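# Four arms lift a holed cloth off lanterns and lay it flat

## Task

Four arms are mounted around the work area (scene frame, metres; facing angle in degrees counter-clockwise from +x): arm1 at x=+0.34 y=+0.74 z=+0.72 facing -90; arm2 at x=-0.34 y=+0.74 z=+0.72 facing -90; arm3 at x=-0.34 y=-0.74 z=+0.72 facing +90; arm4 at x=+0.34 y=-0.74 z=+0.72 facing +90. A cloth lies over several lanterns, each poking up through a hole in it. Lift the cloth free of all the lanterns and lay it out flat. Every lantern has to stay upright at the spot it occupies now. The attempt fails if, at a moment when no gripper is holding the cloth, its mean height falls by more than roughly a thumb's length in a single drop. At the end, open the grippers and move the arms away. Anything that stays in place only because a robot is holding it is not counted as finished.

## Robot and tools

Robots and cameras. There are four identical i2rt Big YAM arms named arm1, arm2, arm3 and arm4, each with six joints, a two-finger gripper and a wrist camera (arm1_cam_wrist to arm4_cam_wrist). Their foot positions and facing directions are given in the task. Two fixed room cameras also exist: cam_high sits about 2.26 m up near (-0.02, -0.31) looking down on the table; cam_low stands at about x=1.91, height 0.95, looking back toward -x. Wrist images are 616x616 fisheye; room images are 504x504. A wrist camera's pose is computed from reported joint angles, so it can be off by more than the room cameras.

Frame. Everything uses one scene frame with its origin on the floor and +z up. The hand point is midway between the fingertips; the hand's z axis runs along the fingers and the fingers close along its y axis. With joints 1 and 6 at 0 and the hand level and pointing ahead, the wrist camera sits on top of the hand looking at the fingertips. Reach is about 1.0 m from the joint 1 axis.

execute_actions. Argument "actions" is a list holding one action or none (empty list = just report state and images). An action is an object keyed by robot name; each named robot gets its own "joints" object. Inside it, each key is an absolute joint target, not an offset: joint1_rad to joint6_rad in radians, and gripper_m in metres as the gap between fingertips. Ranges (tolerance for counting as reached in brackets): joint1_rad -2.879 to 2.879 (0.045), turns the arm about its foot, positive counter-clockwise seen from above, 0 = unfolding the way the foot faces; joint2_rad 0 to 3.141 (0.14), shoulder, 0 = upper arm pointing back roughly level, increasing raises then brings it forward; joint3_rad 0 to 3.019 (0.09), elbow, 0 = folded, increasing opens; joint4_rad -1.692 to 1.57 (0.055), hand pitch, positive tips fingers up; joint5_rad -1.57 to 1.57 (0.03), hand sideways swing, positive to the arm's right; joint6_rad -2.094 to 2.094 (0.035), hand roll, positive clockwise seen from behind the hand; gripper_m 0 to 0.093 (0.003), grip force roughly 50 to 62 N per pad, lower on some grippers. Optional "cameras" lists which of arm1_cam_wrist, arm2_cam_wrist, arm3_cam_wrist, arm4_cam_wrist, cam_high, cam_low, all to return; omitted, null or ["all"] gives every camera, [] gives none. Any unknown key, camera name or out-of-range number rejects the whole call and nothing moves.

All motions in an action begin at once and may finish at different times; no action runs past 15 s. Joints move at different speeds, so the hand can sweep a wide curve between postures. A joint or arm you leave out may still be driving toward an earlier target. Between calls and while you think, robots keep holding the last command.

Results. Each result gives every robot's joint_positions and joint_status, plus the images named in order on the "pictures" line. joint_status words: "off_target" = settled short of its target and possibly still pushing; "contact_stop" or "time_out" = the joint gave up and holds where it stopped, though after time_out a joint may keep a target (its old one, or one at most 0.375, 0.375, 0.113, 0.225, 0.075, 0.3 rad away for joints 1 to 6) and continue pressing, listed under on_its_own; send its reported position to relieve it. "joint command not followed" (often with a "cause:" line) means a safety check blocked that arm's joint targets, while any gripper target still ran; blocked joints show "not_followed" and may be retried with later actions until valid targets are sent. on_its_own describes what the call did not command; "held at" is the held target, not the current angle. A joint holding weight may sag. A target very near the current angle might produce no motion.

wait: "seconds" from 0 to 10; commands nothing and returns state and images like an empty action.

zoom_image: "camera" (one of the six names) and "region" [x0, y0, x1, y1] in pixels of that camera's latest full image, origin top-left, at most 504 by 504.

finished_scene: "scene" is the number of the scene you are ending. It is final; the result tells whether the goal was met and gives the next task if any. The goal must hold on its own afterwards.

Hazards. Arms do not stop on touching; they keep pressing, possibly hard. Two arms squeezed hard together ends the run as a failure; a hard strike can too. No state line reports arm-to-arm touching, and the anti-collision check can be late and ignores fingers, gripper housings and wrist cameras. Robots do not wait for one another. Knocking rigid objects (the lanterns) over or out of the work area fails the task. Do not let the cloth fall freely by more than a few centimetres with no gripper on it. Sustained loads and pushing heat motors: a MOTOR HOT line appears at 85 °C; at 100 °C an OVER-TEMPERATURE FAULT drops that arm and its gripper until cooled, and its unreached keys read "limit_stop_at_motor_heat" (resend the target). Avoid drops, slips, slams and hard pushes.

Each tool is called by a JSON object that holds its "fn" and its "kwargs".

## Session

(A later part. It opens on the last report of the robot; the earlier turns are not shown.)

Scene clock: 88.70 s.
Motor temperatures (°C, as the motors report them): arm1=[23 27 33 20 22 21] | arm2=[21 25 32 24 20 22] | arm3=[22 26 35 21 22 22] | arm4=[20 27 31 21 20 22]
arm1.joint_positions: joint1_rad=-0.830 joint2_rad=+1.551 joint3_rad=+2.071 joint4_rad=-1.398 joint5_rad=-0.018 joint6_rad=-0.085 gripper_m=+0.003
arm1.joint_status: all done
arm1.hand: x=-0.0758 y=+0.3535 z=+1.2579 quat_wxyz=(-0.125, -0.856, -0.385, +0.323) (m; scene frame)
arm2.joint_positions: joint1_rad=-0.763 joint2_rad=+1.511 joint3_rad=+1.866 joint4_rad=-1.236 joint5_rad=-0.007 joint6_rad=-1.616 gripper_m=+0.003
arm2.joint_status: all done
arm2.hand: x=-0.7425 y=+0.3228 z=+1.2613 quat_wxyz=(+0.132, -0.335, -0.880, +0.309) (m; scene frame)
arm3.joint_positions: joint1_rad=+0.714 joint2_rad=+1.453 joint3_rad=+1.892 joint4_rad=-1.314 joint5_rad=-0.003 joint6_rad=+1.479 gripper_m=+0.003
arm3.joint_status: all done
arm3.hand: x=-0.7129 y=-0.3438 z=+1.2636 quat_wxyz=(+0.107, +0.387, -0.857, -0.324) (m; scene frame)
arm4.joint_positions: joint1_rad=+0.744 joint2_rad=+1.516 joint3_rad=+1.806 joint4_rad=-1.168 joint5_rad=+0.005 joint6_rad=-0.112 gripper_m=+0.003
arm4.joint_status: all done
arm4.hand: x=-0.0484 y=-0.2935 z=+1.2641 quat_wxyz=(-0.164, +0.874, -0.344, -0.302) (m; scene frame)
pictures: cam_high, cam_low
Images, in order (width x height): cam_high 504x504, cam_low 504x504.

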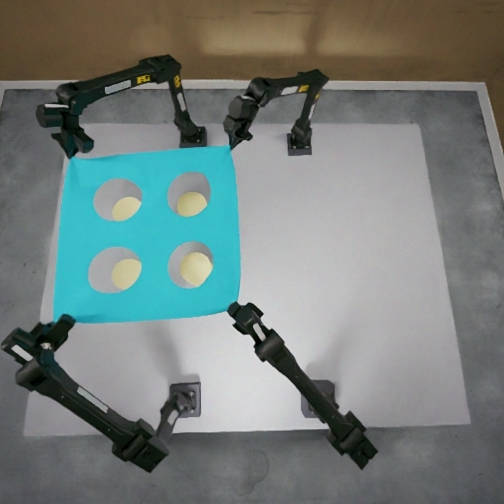

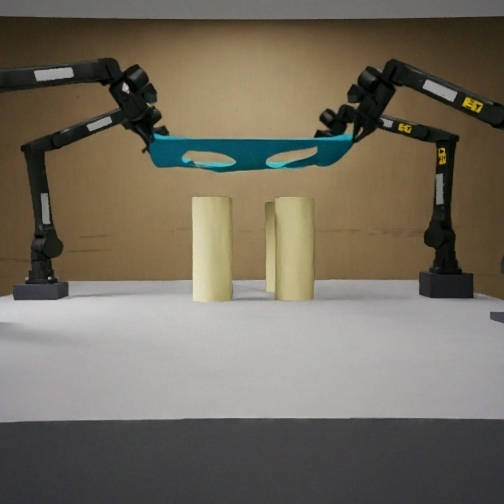

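{"fn": "execute_actions", "kwargs": {"actions": [{"arm1": {"joints": {"joint1_rad": -0.536, "joint2_rad": 1.243, "joint3_rad": 1.785, "joint4_rad": -1.436, "joint6_rad": 0.222}}, "arm2": {"joints": {"joint1_rad": -0.468, "joint2_rad": 1.24, "joint3_rad": 1.606, "joint4_rad": -1.268, "joint6_rad": -1.308}}, "arm3": {"joints": {"joint1_rad": 0.396, "joint2_rad": 1.2, "joint3_rad": 1.659, "joint4_rad": -1.36, "joint6_rad": 1.148}}, "arm4": {"joints": {"joint1_rad": 0.446, "joint2_rad": 1.256, "joint3_rad": 1.566, "joint4_rad": -1.21, "joint6_rad": -0.423}}}], "cameras": ["cam_high", "cam_low"]}}

Scene clock: 105.07 s.
Motor temperatures (°C, as the motors report them): arm1=[23 26 34 20 22 21] | arm2=[21 24 32 24 20 22] | arm3=[22 26 35 21 22 22] | arm4=[20 26 32 21 20 22]
arm1.joint_positions: joint1_rad=-0.529 joint2_rad=+1.261 joint3_rad=+1.780 joint4_rad=-1.427 joint5_rad=-0.017 joint6_rad=+0.210 gripper_m=+0.003
arm1.joint_status: all done
arm1.hand: x=+0.1164 y=+0.3504 z=+1.2530 quat_wxyz=(-0.204, -0.859, -0.390, +0.262) (m; scene frame)
arm2.joint_positions: joint1_rad=-0.449 joint2_rad=+1.245 joint3_rad=+1.612 joint4_rad=-1.257 joint5_rad=-0.007 joint6_rad=-1.319 gripper_m=+0.003
arm2.joint_status: all done
arm2.hand: x=-0.5473 y=+0.3118 z=+1.2629 quat_wxyz=(+0.032, -0.328, -0.884, +0.331) (m; scene frame)
arm3.joint_positions: joint1_rad=+0.380 joint2_rad=+1.202 joint3_rad=+1.658 joint4_rad=-1.346 joint5_rad=-0.005 joint6_rad=+1.163 gripper_m=+0.003
arm3.joint_status: all done
arm3.hand: x=-0.5202 y=-0.3363 z=+1.2626 quat_wxyz=(-0.001, +0.380, -0.862, -0.336) (m; scene frame)
arm4.joint_positions: joint1_rad=+0.436 joint2_rad=+1.259 joint3_rad=+1.568 joint4_rad=-1.200 joint5_rad=+0.004 joint6_rad=-0.410 gripper_m=+0.003
arm4.joint_status: all done
arm4.hand: x=+0.1464 y=-0.2929 z=+1.2675 quat_wxyz=(-0.241, +0.874, -0.350, -0.236) (m; scene frame)
pictures: cam_high, cam_low
Images, in order (width x height): cam_high 504x504, cam_low 504x504.

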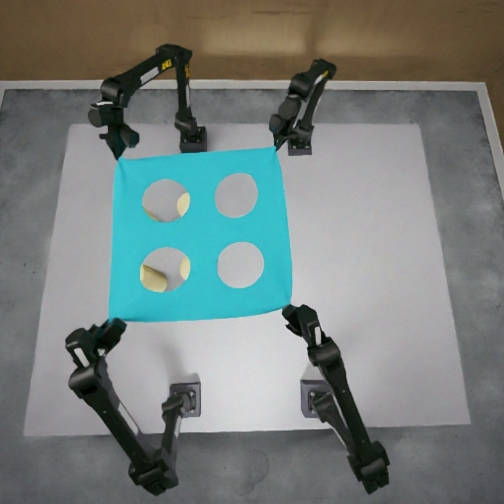

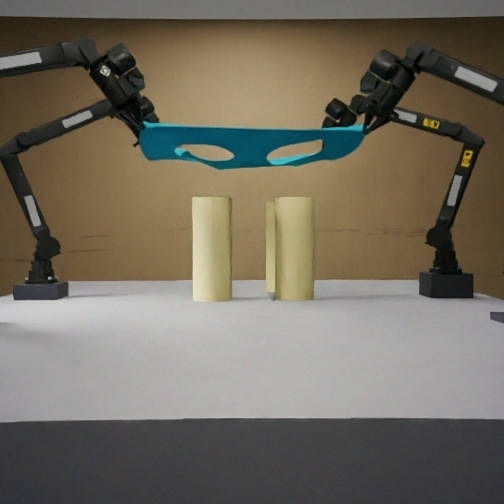

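{"fn": "execute_actions", "kwargs": {"actions": [{"arm1": {"joints": {"joint1_rad": -0.109, "joint2_rad": 1.105, "joint3_rad": 1.682, "joint4_rad": -1.467, "joint6_rad": 0.656}}, "arm2": {"joints": {"joint1_rad": -0.075, "joint2_rad": 1.101, "joint3_rad": 1.49, "joint4_rad": -1.3, "joint6_rad": -0.898}}, "arm3": {"joints": {"joint1_rad": -0.034, "joint2_rad": 1.099, "joint3_rad": 1.577, "joint4_rad": -1.389, "joint6_rad": 0.701}}, "arm4": {"joints": {"joint1_rad": 0.055, "joint2_rad": 1.157, "joint3_rad": 1.477, "joint4_rad": -1.229, "joint6_rad": -0.824}}}], "cameras": ["cam_high", "cam_low"]}}

Scene clock: 118.33 s.
Motor temperatures (°C, as the motors report them): arm1=[23 26 32 20 22 21] | arm2=[21 24 31 24 20 22] | arm3=[22 25 34 21 22 22] | arm4=[20 26 31 21 20 22]
arm1.joint_positions: joint1_rad=-0.114 joint2_rad=+1.113 joint3_rad=+1.675 joint4_rad=-1.453 joint5_rad=-0.017 joint6_rad=+0.644 gripper_m=+0.003
arm1.joint_status: all done
arm1.hand: x=+0.3012 y=+0.3553 z=+1.2568 quat_wxyz=(-0.299, -0.860, -0.381, +0.161) (m; scene frame)
arm2.joint_positions: joint1_rad=-0.070 joint2_rad=+1.106 joint3_rad=+1.494 joint4_rad=-1.282 joint5_rad=-0.006 joint6_rad=-0.910 gripper_m=+0.003
arm2.joint_status: all done
arm2.hand: x=-0.3698 y=+0.3194 z=+1.2582 quat_wxyz=(-0.097, -0.342, -0.880, +0.315) (m; scene frame)
arm3.joint_positions: joint1_rad=-0.039 joint2_rad=+1.125 joint3_rad=+1.572 joint4_rad=-1.367 joint5_rad=-0.006 joint6_rad=+0.715 gripper_m=+0.003
arm3.joint_status: all done
arm3.hand: x=-0.3387 y=-0.3308 z=+1.2496 quat_wxyz=(-0.135, +0.394, -0.860, -0.294) (m; scene frame)
arm4.joint_positions: joint1_rad=+0.062 joint2_rad=+1.165 joint3_rad=+1.478 joint4_rad=-1.213 joint5_rad=+0.004 joint6_rad=-0.810 gripper_m=+0.003
arm4.joint_status: all done
arm4.hand: x=+0.3252 y=-0.2925 z=+1.2608 quat_wxyz=(-0.307, +0.880, -0.339, -0.127) (m; scene frame)
pictures: cam_high, cam_low
Images, in order (width x height): cam_high 504x504, cam_low 504x504.

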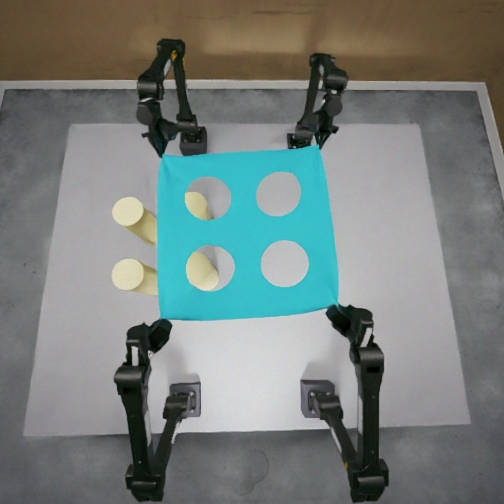

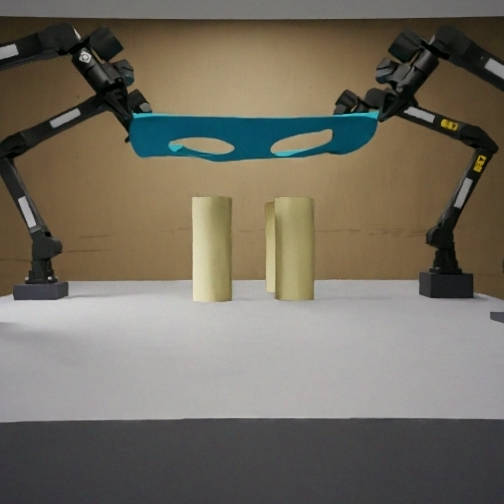

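{"fn": "execute_actions", "kwargs": {"actions": [{"arm1": {"joints": {"joint1_rad": 0.368, "joint2_rad": 1.172, "joint3_rad": 1.77, "joint4_rad": -1.428, "joint6_rad": 1.124}}, "arm2": {"joints": {"joint1_rad": 0.373, "joint2_rad": 1.163, "joint3_rad": 1.591, "joint4_rad": -1.255, "joint6_rad": -0.466}}, "arm3": {"joints": {"joint1_rad": -0.485, "joint2_rad": 1.19, "joint3_rad": 1.695, "joint4_rad": -1.332, "joint6_rad": 0.264}}, "arm4": {"joints": {"joint1_rad": -0.36, "joint2_rad": 1.25, "joint3_rad": 1.581, "joint4_rad": -1.192, "joint6_rad": -1.227}}}], "cameras": ["cam_high", "cam_low"]}}

Scene clock: 133.00 s.
Motor temperatures (°C, as the motors report them): arm1=[23 25 32 20 22 21] | arm2=[21 24 31 24 20 22] | arm3=[22 25 34 21 22 22] | arm4=[20 25 31 21 20 22]
arm1.joint_positions: joint1_rad=+0.362 joint2_rad=+1.189 joint3_rad=+1.708 joint4_rad=-1.440 joint5_rad=-0.012 joint6_rad=+1.112 gripper_m=+0.003
arm1.joint_status: all done
arm1.hand: x=+0.4950 y=+0.3529 z=+1.2445 quat_wxyz=(-0.324, -0.863, -0.387, +0.012) (m; scene frame)
arm2.joint_positions: joint1_rad=+0.375 joint2_rad=+1.180 joint3_rad=+1.524 joint4_rad=-1.261 joint5_rad=-0.001 joint6_rad=-0.477 gripper_m=+0.003
arm2.joint_status: all done
arm2.hand: x=-0.1768 y=+0.3177 z=+1.2464 quat_wxyz=(-0.214, -0.340, -0.885, +0.238) (m; scene frame)
arm3.joint_positions: joint1_rad=-0.485 joint2_rad=+1.205 joint3_rad=+1.634 joint4_rad=-1.341 joint5_rad=-0.011 joint6_rad=+0.277 gripper_m=+0.003
arm3.joint_status: all done
arm3.hand: x=-0.1465 y=-0.3394 z=+1.2526 quat_wxyz=(-0.249, +0.390, -0.860, -0.215) (m; scene frame)
arm4.joint_positions: joint1_rad=-0.356 joint2_rad=+1.258 joint3_rad=+1.526 joint4_rad=-1.203 joint5_rad=+0.001 joint6_rad=-1.214 gripper_m=+0.003
arm4.joint_status: all done
arm4.hand: x=+0.5212 y=-0.2955 z=+1.2450 quat_wxyz=(-0.315, +0.883, -0.347, +0.003) (m; scene frame)
pictures: cam_high, cam_low
Images, in order (width x height): cam_high 504x504, cam_low 504x504.

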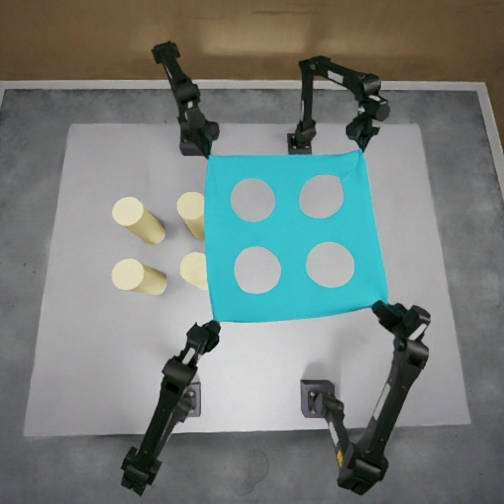

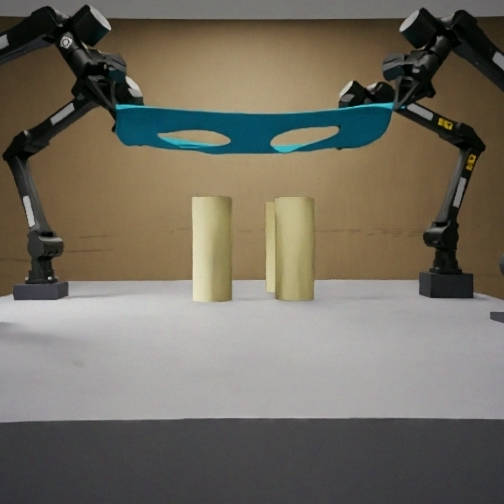

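{"fn": "execute_actions", "kwargs": {"actions": [{"arm1": {"joints": {"joint1_rad": 0.648, "joint2_rad": 1.405, "joint3_rad": 1.851, "joint4_rad": -1.486, "joint6_rad": 1.402}}, "arm2": {"joints": {"joint1_rad": 0.648, "joint2_rad": 1.413, "joint3_rad": 1.69, "joint4_rad": -1.316, "joint6_rad": -0.191}}, "arm3": {"joints": {"joint1_rad": -0.743, "joint2_rad": 1.453, "joint3_rad": 1.799, "joint4_rad": -1.39, "joint6_rad": 0.008}}, "arm4": {"joints": {"joint1_rad": -0.613, "joint2_rad": 1.517, "joint3_rad": 1.732, "joint4_rad": -1.274, "joint6_rad": -1.478}}}], "cameras": ["cam_high", "cam_low"]}}

Scene clock: 152.60 s.
Motor temperatures (°C, as the motors report them): arm1=[23 25 35 20 22 21] | arm2=[21 24 34 24 20 22] | arm3=[22 25 37 21 22 22] | arm4=[20 26 34 21 20 22]
arm1.joint_positions: joint1_rad=+0.646 joint2_rad=+1.418 joint3_rad=+1.819 joint4_rad=-1.478 joint5_rad=-0.009 joint6_rad=+1.390 gripper_m=+0.003
arm1.joint_status: all done
arm1.hand: x=+0.6447 y=+0.3525 z=+1.1906 quat_wxyz=(-0.241, -0.883, -0.398, -0.058) (m; scene frame)
arm2.joint_positions: joint1_rad=+0.654 joint2_rad=+1.428 joint3_rad=+1.652 joint4_rad=-1.295 joint5_rad=+0.002 joint6_rad=-0.201 gripper_m=+0.003
arm2.joint_status: all done
arm2.hand: x=-0.0221 y=+0.3168 z=+1.1904 quat_wxyz=(-0.208, -0.346, -0.905, +0.131) (m; scene frame)
arm3.joint_positions: joint1_rad=-0.744 joint2_rad=+1.484 joint3_rad=+1.764 joint4_rad=-1.368 joint5_rad=-0.013 joint6_rad=+0.021 gripper_m=+0.003
arm3.joint_status: all done
arm3.hand: x=+0.0093 y=-0.3327 z=+1.1822 quat_wxyz=(-0.218, +0.399, -0.884, -0.110) (m; scene frame)
arm4.joint_positions: joint1_rad=-0.616 joint2_rad=+1.517 joint3_rad=+1.702 joint4_rad=-1.266 joint5_rad=-0.001 joint6_rad=-1.465 gripper_m=+0.003
arm4.joint_status: all done
arm4.hand: x=+0.6757 y=-0.2968 z=+1.1951 quat_wxyz=(-0.237, +0.901, -0.358, +0.062) (m; scene frame)
pictures: cam_high, cam_low
Images, in order (width x height): cam_high 504x504, cam_low 504x504.

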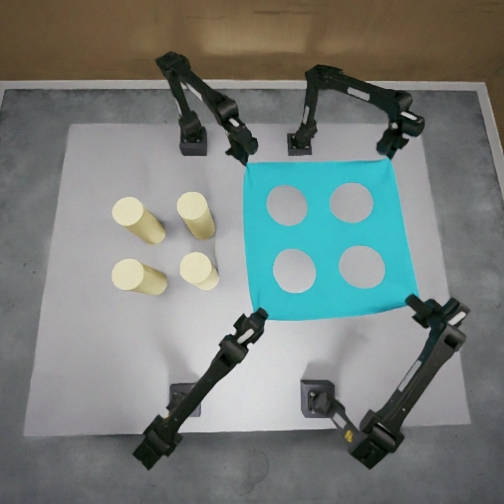

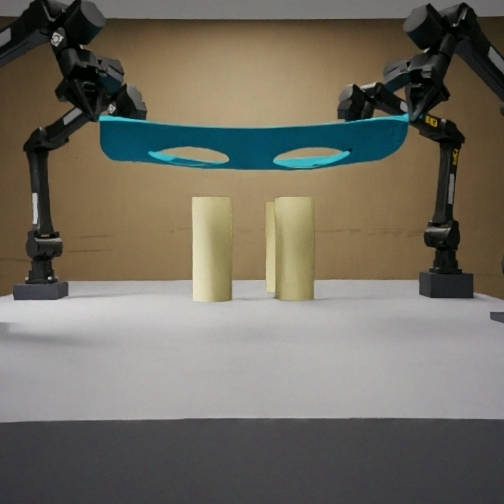

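{"fn": "execute_actions", "kwargs": {"actions": [{"arm1": {"joints": {"joint2_rad": 1.522, "joint3_rad": 1.452, "joint4_rad": -1.303}}, "arm2": {"joints": {"joint2_rad": 1.604, "joint3_rad": 1.378, "joint4_rad": -1.15}}, "arm3": {"joints": {"joint2_rad": 1.6, "joint3_rad": 1.457, "joint4_rad": -1.22}}, "arm4": {"joints": {"joint2_rad": 1.726, "joint3_rad": 1.472, "joint4_rad": -1.134}}}], "cameras": ["cam_high", "cam_low"]}}

Scene clock: 159.30 s.
Motor temperatures (°C, as the motors report them): arm1=[23 25 35 20 22 21] | arm2=[21 24 34 24 20 22] | arm3=[22 25 37 21 22 22] | arm4=[20 26 34 21 20 22]
arm1.joint_positions: joint1_rad=+0.642 joint2_rad=+1.540 joint3_rad=+1.435 joint4_rad=-1.308 joint5_rad=-0.009 joint6_rad=+1.391 gripper_m=+0.003
arm1.joint_status: all done
arm1.hand: x=+0.6403 y=+0.3507 z=+0.9715 quat_wxyz=(-0.081, -0.910, -0.406, -0.018) (m; scene frame)
arm2.joint_positions: joint1_rad=+0.651 joint2_rad=+1.607 joint3_rad=+1.368 joint4_rad=-1.147 joint5_rad=+0.004 joint6_rad=-0.200 gripper_m=+0.003
arm2.joint_status: all done
arm2.hand: x=-0.0267 y=+0.3211 z=+0.9810 quat_wxyz=(-0.077, -0.357, -0.930, +0.049) (m; scene frame)
arm3.joint_positions: joint1_rad=-0.740 joint2_rad=+1.627 joint3_rad=+1.444 joint4_rad=-1.222 joint5_rad=-0.015 joint6_rad=+0.021 gripper_m=+0.003
arm3.joint_status: all done
arm3.hand: x=+0.0023 y=-0.3379 z=+0.9734 quat_wxyz=(-0.076, +0.410, -0.908, -0.045) (m; scene frame)
arm4.joint_positions: joint1_rad=-0.615 joint2_rad=+1.717 joint3_rad=+1.444 joint4_rad=-1.138 joint5_rad=-0.002 joint6_rad=-1.466 gripper_m=+0.003
arm4.joint_status: all done
arm4.hand: x=+0.6689 y=-0.3021 z=+0.9794 quat_wxyz=(-0.081, +0.926, -0.367, +0.018) (m; scene frame)
pictures: cam_high, cam_low
Images, in order (width x height): cam_high 504x504, cam_low 504x504.

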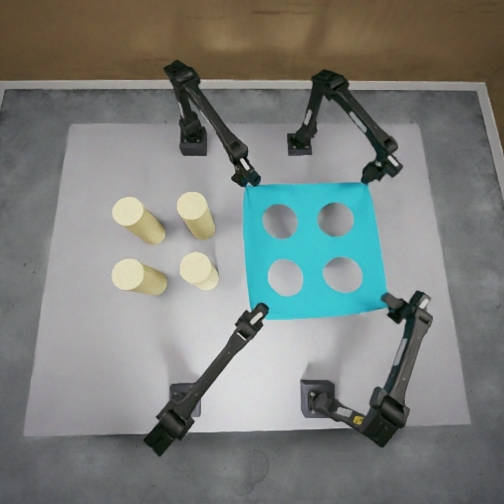

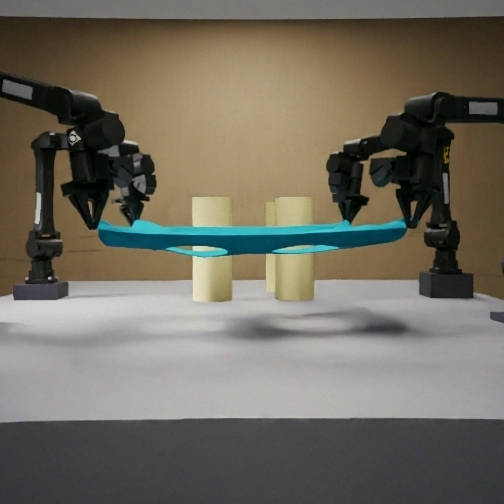

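{"fn": "execute_actions", "kwargs": {"actions": [{"arm1": {"joints": {"joint1_rad": 0.655, "joint2_rad": 1.706, "joint3_rad": 1.301, "joint4_rad": -1.107}}, "arm2": {"joints": {"joint2_rad": 1.852, "joint3_rad": 1.3, "joint4_rad": -0.982}}, "arm3": {"joints": {"joint2_rad": 1.812, "joint3_rad": 1.349, "joint4_rad": -1.047}}, "arm4": {"joints": {"joint2_rad": 1.97, "joint3_rad": 1.425, "joint4_rad": -0.987}}}], "cameras": ["cam_high", "cam_low"]}}

Scene clock: 172.83 s.
Motor temperatures (°C, as the motors report them): arm1=[23 26 34 20 22 21] | arm2=[21 24 32 24 20 22] | arm3=[22 26 36 21 22 22] | arm4=[20 26 33 21 20 22]
arm1.joint_positions: joint1_rad=+0.642 joint2_rad=+1.723 joint3_rad=+1.285 joint4_rad=-1.110 joint5_rad=-0.009 joint6_rad=+1.391 gripper_m=+0.003
arm1.joint_status: all done
arm1.hand: x=+0.6403 y=+0.3478 z=+0.8296 quat_wxyz=(-0.015, -0.914, -0.407, -0.002) (m; scene frame)
arm2.joint_positions: joint1_rad=+0.651 joint2_rad=+1.859 joint3_rad=+1.301 joint4_rad=-0.980 joint5_rad=+0.004 joint6_rad=-0.200 gripper_m=+0.003
arm2.joint_status: all done
arm2.hand: x=-0.0223 y=+0.3160 z=+0.8329 quat_wxyz=(-0.013, -0.358, -0.933, +0.009) (m; scene frame)
arm3.joint_positions: joint1_rad=-0.740 joint2_rad=+1.841 joint3_rad=+1.342 joint4_rad=-1.050 joint5_rad=-0.015 joint6_rad=+0.021 gripper_m=+0.003
arm3.joint_status: all done
arm3.hand: x=+0.0049 y=-0.3348 z=+0.8301 quat_wxyz=(-0.012, +0.411, -0.911, -0.014) (m; scene frame)
arm4.joint_positions: joint1_rad=-0.615 joint2_rad=+1.969 joint3_rad=+1.411 joint4_rad=-0.991 joint5_rad=-0.002 joint6_rad=-1.466 gripper_m=+0.003
arm4.joint_status: all done
arm4.hand: x=+0.6740 y=-0.2935 z=+0.8345 quat_wxyz=(-0.013, +0.930, -0.368, -0.001) (m; scene frame)
pictures: cam_high, cam_low
Images, in order (width x height): cam_high 504x504, cam_low 504x504.

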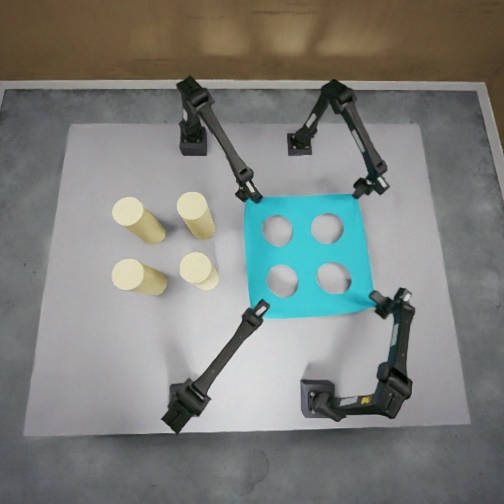

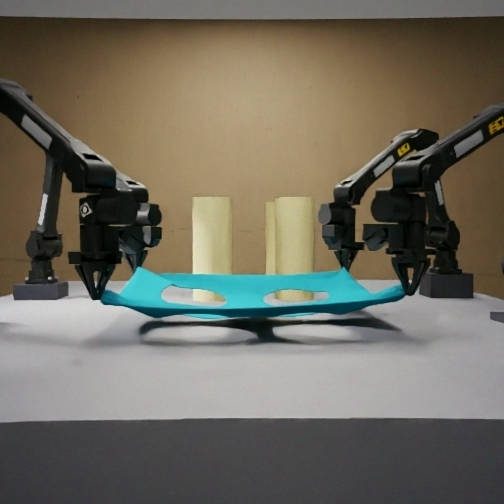

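{"fn": "execute_actions", "kwargs": {"actions": [{"arm1": {"joints": {"joint1_rad": 0.668, "joint2_rad": 1.835, "joint3_rad": 1.22, "joint4_rad": -0.919}}, "arm2": {"joints": {"joint2_rad": 1.997, "joint3_rad": 1.24, "joint4_rad": -0.805}}, "arm3": {"joints": {"joint2_rad": 1.934, "joint3_rad": 1.263, "joint4_rad": -0.86}}, "arm4": {"joints": {"joint2_rad": 2.113, "joint3_rad": 1.394, "joint4_rad": -0.835}}}], "cameras": ["cam_high", "cam_low"]}}

Scene clock: 187.13 s.
Motor temperatures (°C, as the motors report them): arm1=[23 26 33 20 22 21] | arm2=[21 25 31 24 20 22] | arm3=[22 27 34 21 22 22] | arm4=[20 27 31 21 20 22]
arm1.joint_positions: joint1_rad=+0.657 joint2_rad=+1.855 joint3_rad=+1.213 joint4_rad=-0.926 joint5_rad=-0.010 joint6_rad=+1.391 gripper_m=+0.003
arm1.joint_status: all done
arm1.hand: x=+0.6473 y=+0.3494 z=+0.7436 quat_wxyz=(-0.006, -0.911, -0.413, +0.000) (m; scene frame)
arm2.joint_positions: joint1_rad=+0.650 joint2_rad=+2.007 joint3_rad=+1.249 joint4_rad=-0.807 joint5_rad=+0.004 joint6_rad=-0.200 gripper_m=+0.003
arm2.joint_status: all done
arm2.hand: x=-0.0253 y=+0.3197 z=+0.7430 quat_wxyz=(-0.001, -0.359, -0.933, +0.002) (m; scene frame)
arm3.joint_positions: joint1_rad=-0.740 joint2_rad=+1.949 joint3_rad=+1.265 joint4_rad=-0.865 joint5_rad=-0.016 joint6_rad=+0.020 gripper_m=+0.003
arm3.joint_status: all done
arm3.hand: x=+0.0032 y=-0.3365 z=+0.7510 quat_wxyz=(-0.012, +0.412, -0.911, -0.014) (m; scene frame)
arm4.joint_positions: joint1_rad=-0.615 joint2_rad=+2.115 joint3_rad=+1.389 joint4_rad=-0.841 joint5_rad=-0.001 joint6_rad=-1.466 gripper_m=+0.003
arm4.joint_status: all done
arm4.hand: x=+0.6747 y=-0.2916 z=+0.7492 quat_wxyz=(-0.005, +0.930, -0.368, -0.003) (m; scene frame)
pictures: cam_high, cam_low
Images, in order (width x height): cam_high 504x504, cam_low 504x504.

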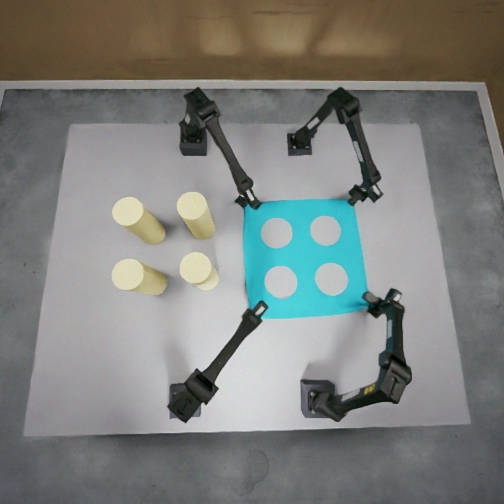

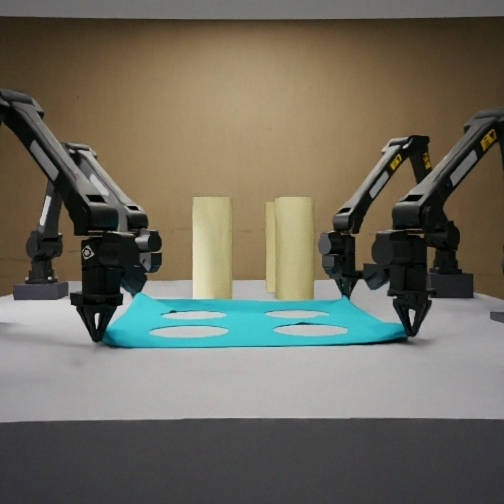

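{"fn": "zoom_image", "kwargs": {"camera": "cam_low", "region": [80, 270, 440, 360]}}

{"fn": "zoom_image", "kwargs": {"camera": "cam_high", "region": [220, 180, 400, 340]}}

Region (80, 270, 440, 360) of cam_low's 504x504 image, scaled by 1.400, with more detail than that image has; it fills the top 126 rows of this view, and the rest is white.

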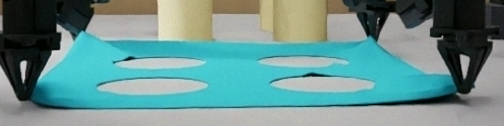

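Region (220, 180, 400, 340) of cam_high's 504x504 image, scaled by 2.800, with more detail than that image has.

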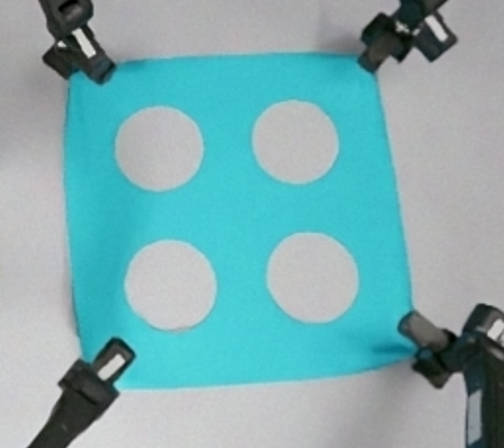

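{"fn": "execute_actions", "kwargs": {"actions": [{"arm1": {"joints": {"joint1_rad": 0.686}}, "arm2": {"joints": {"joint3_rad": 1.228}}, "arm3": {"joints": {"joint2_rad": 1.955, "joint3_rad": 1.248}}, "arm4": {"joints": {"joint1_rad": -0.64}}}], "cameras": ["cam_high", "cam_low"]}}

{"fn": "zoom_image", "kwargs": {"camera": "cam_low", "region": [80, 270, 440, 360]}}

Scene clock: 193.10 s.
Motor temperatures (°C, as the motors report them): arm1=[23 27 32 20 22 21] | arm2=[21 25 30 24 20 22] | arm3=[22 27 34 21 22 22] | arm4=[20 27 31 21 20 22]
arm1.joint_positions: joint1_rad=+0.672 joint2_rad=+1.855 joint3_rad=+1.213 joint4_rad=-0.926 joint5_rad=-0.010 joint6_rad=+1.391 gripper_m=+0.003
arm1.joint_status: all done
arm1.hand: x=+0.6532 y=+0.3542 z=+0.7435 quat_wxyz=(-0.006, -0.907, -0.420, +0.000) (m; scene frame)
arm2.joint_positions: joint1_rad=+0.650 joint2_rad=+2.007 joint3_rad=+1.249 joint4_rad=-0.807 joint5_rad=+0.004 joint6_rad=-0.200 gripper_m=+0.003
arm2.joint_status: all done
arm2.hand: x=-0.0253 y=+0.3197 z=+0.7430 quat_wxyz=(-0.001, -0.359, -0.933, +0.002) (m; scene frame)
arm3.joint_positions: joint1_rad=-0.740 joint2_rad=+1.949 joint3_rad=+1.260 joint4_rad=-0.865 joint5_rad=-0.016 joint6_rad=+0.020 gripper_m=+0.003
arm3.joint_status: all done
arm3.hand: x=+0.0015 y=-0.3385 z=+0.7493 quat_wxyz=(-0.009, +0.412, -0.911, -0.013) (m; scene frame)
arm4.joint_positions: joint1_rad=-0.616 joint2_rad=+2.115 joint3_rad=+1.389 joint4_rad=-0.840 joint5_rad=-0.001 joint6_rad=-1.466 gripper_m=+0.003
arm4.joint_status: all done
arm4.hand: x=+0.6758 y=-0.2919 z=+0.7492 quat_wxyz=(-0.005, +0.929, -0.369, -0.003) (m; scene frame)
pictures: cam_high, cam_low
Images, in order (width x height): cam_high 504x504, cam_low 504x504.

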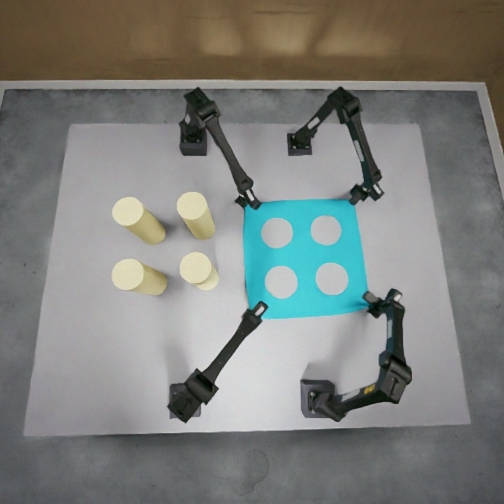

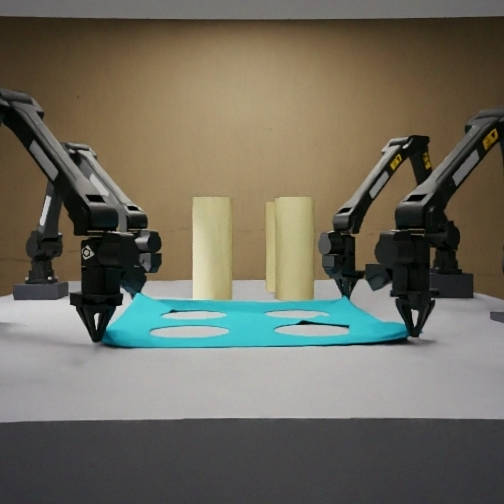

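Region (80, 270, 440, 360) of cam_low's 504x504 image, scaled by 1.400, with more detail than that image has; it fills the top 126 rows of this view, and the rest is white.

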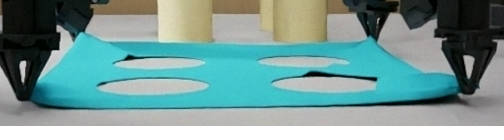

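{"fn": "execute_actions", "kwargs": {"actions": [{"arm1": {"joints": {"gripper_m": 0.09}}, "arm2": {"joints": {"gripper_m": 0.09}}, "arm3": {"joints": {"gripper_m": 0.09}}, "arm4": {"joints": {"gripper_m": 0.09}}}], "cameras": ["cam_high", "cam_low"]}}

Scene clock: 195.20 s.
Motor temperatures (°C, as the motors report them): arm1=[23 27 32 20 22 21] | arm2=[21 25 30 24 20 22] | arm3=[22 27 33 21 22 22] | arm4=[20 28 31 21 20 22]
arm1.joint_positions: joint1_rad=+0.680 joint2_rad=+1.855 joint3_rad=+1.213 joint4_rad=-0.926 joint5_rad=-0.012 joint6_rad=+1.391 gripper_m=+0.090
arm1.joint_status: all done
arm1.hand: x=+0.6566 y=+0.3571 z=+0.7435 quat_wxyz=(-0.005, -0.906, -0.424, -0.001) (m; scene frame)
arm2.joint_positions: joint1_rad=+0.650 joint2_rad=+2.007 joint3_rad=+1.235 joint4_rad=-0.807 joint5_rad=+0.004 joint6_rad=-0.200 gripper_m=+0.090
arm2.joint_status: all done
arm2.hand: x=-0.0293 y=+0.3252 z=+0.7394 quat_wxyz=(+0.004, -0.359, -0.933, -0.002) (m; scene frame)
arm3.joint_positions: joint1_rad=-0.740 joint2_rad=+1.949 joint3_rad=+1.251 joint4_rad=-0.865 joint5_rad=-0.014 joint6_rad=+0.020 gripper_m=+0.090
arm3.joint_status: all done
arm3.hand: x=-0.0011 y=-0.3421 z=+0.7466 quat_wxyz=(-0.005, +0.412, -0.911, -0.010) (m; scene frame)
arm4.joint_positions: joint1_rad=-0.626 joint2_rad=+2.115 joint3_rad=+1.389 joint4_rad=-0.840 joint5_rad=+0.000 joint6_rad=-1.466 gripper_m=+0.090
arm4.joint_status: all done
arm4.hand: x=+0.6805 y=-0.2955 z=+0.7491 quat_wxyz=(-0.005, +0.928, -0.374, -0.002) (m; scene frame)
pictures: cam_high, cam_low
Images, in order (width x height): cam_high 504x504, cam_low 504x504.

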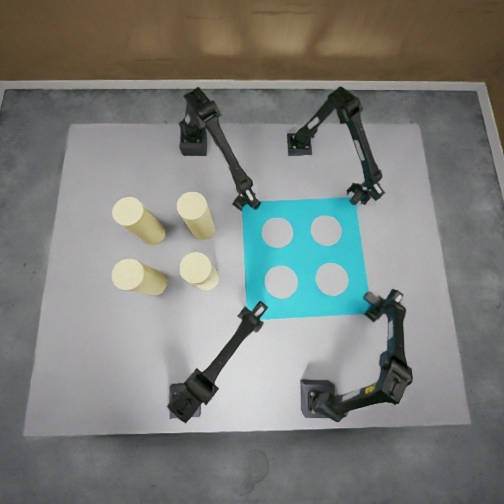

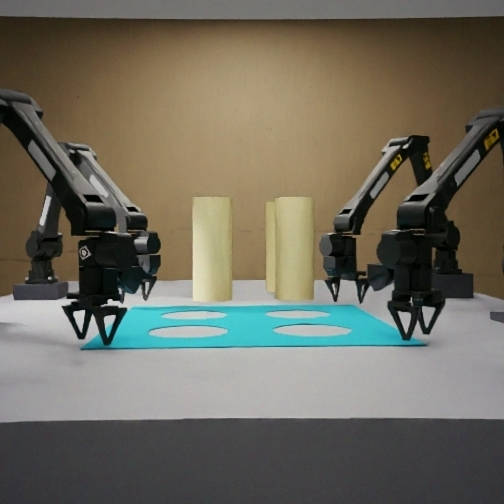

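Cloth is flat. Retracting the arms.

{"fn": "execute_actions", "kwargs": {"actions": [{"arm1": {"joints": {"joint2_rad": 1.0, "joint4_rad": -1.3}}, "arm2": {"joints": {"joint2_rad": 1.0, "joint4_rad": -1.3}}, "arm3": {"joints": {"joint2_rad": 1.0, "joint4_rad": -1.3}}, "arm4": {"joints": {"joint2_rad": 1.0, "joint4_rad": -1.3}}}], "cameras": ["cam_high", "cam_low"]}}

Scene clock: 202.77 s.
Motor temperatures (°C, as the motors report them): arm1=[23 27 32 20 22 21] | arm2=[21 25 30 24 20 22] | arm3=[22 27 33 21 22 22] | arm4=[20 28 30 21 20 22]
arm1.joint_positions: joint1_rad=+0.680 joint2_rad=+0.993 joint3_rad=+1.213 joint4_rad=-1.293 joint5_rad=-0.013 joint6_rad=+1.391 gripper_m=+0.090
arm1.joint_status: all done
arm1.hand: x=+0.5701 y=+0.4678 z=+1.0940 quat_wxyz=(-0.241, -0.876, -0.413, -0.064) (m; scene frame)
arm2.joint_positions: joint1_rad=+0.650 joint2_rad=+0.994 joint3_rad=+1.227 joint4_rad=-1.286 joint5_rad=+0.004 joint6_rad=-0.200 gripper_m=+0.090
arm2.joint_status: all done
arm2.hand: x=-0.1190 y=+0.4442 z=+1.1666 quat_wxyz=(-0.215, -0.348, -0.902, +0.137) (m; scene frame)
arm3.joint_positions: joint1_rad=-0.740 joint2_rad=+0.991 joint3_rad=+1.239 joint4_rad=-1.285 joint5_rad=-0.014 joint6_rad=+0.020 gripper_m=+0.090
arm3.joint_status: all done
arm3.hand: x=-0.1026 y=-0.4619 z=+1.1457 quat_wxyz=(-0.240, +0.398, -0.877, -0.122) (m; scene frame)
arm4.joint_positions: joint1_rad=-0.626 joint2_rad=+0.993 joint3_rad=+1.389 joint4_rad=-1.291 joint5_rad=+0.001 joint6_rad=-1.466 gripper_m=+0.090
arm4.joint_status: all done
arm4.hand: x=+0.5689 y=-0.4452 z=+1.2689 quat_wxyz=(-0.321, +0.874, -0.354, +0.089) (m; scene frame)
pictures: cam_high, cam_low
Images, in order (width x height): cam_high 504x504, cam_low 504x504.

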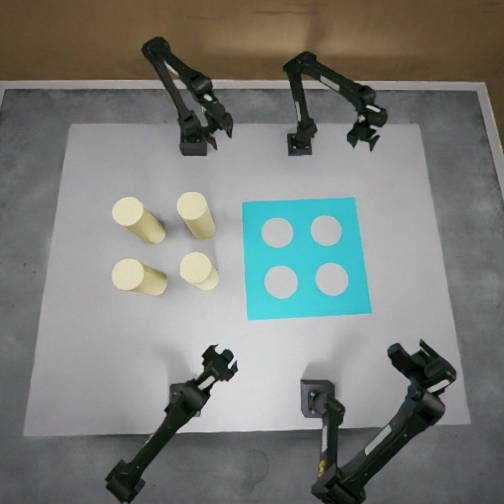

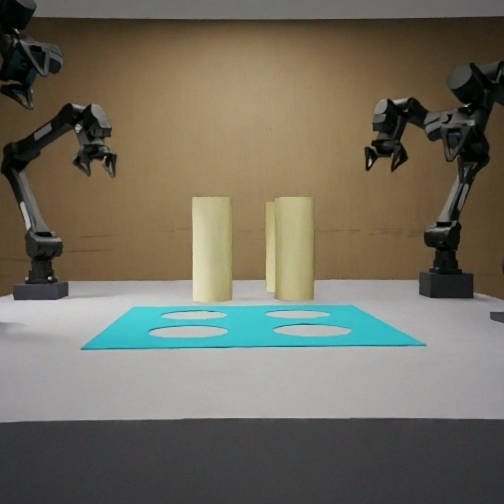

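{"fn": "finished_scene", "kwargs": {"scene": 2}}

The scene is finished: the task was done.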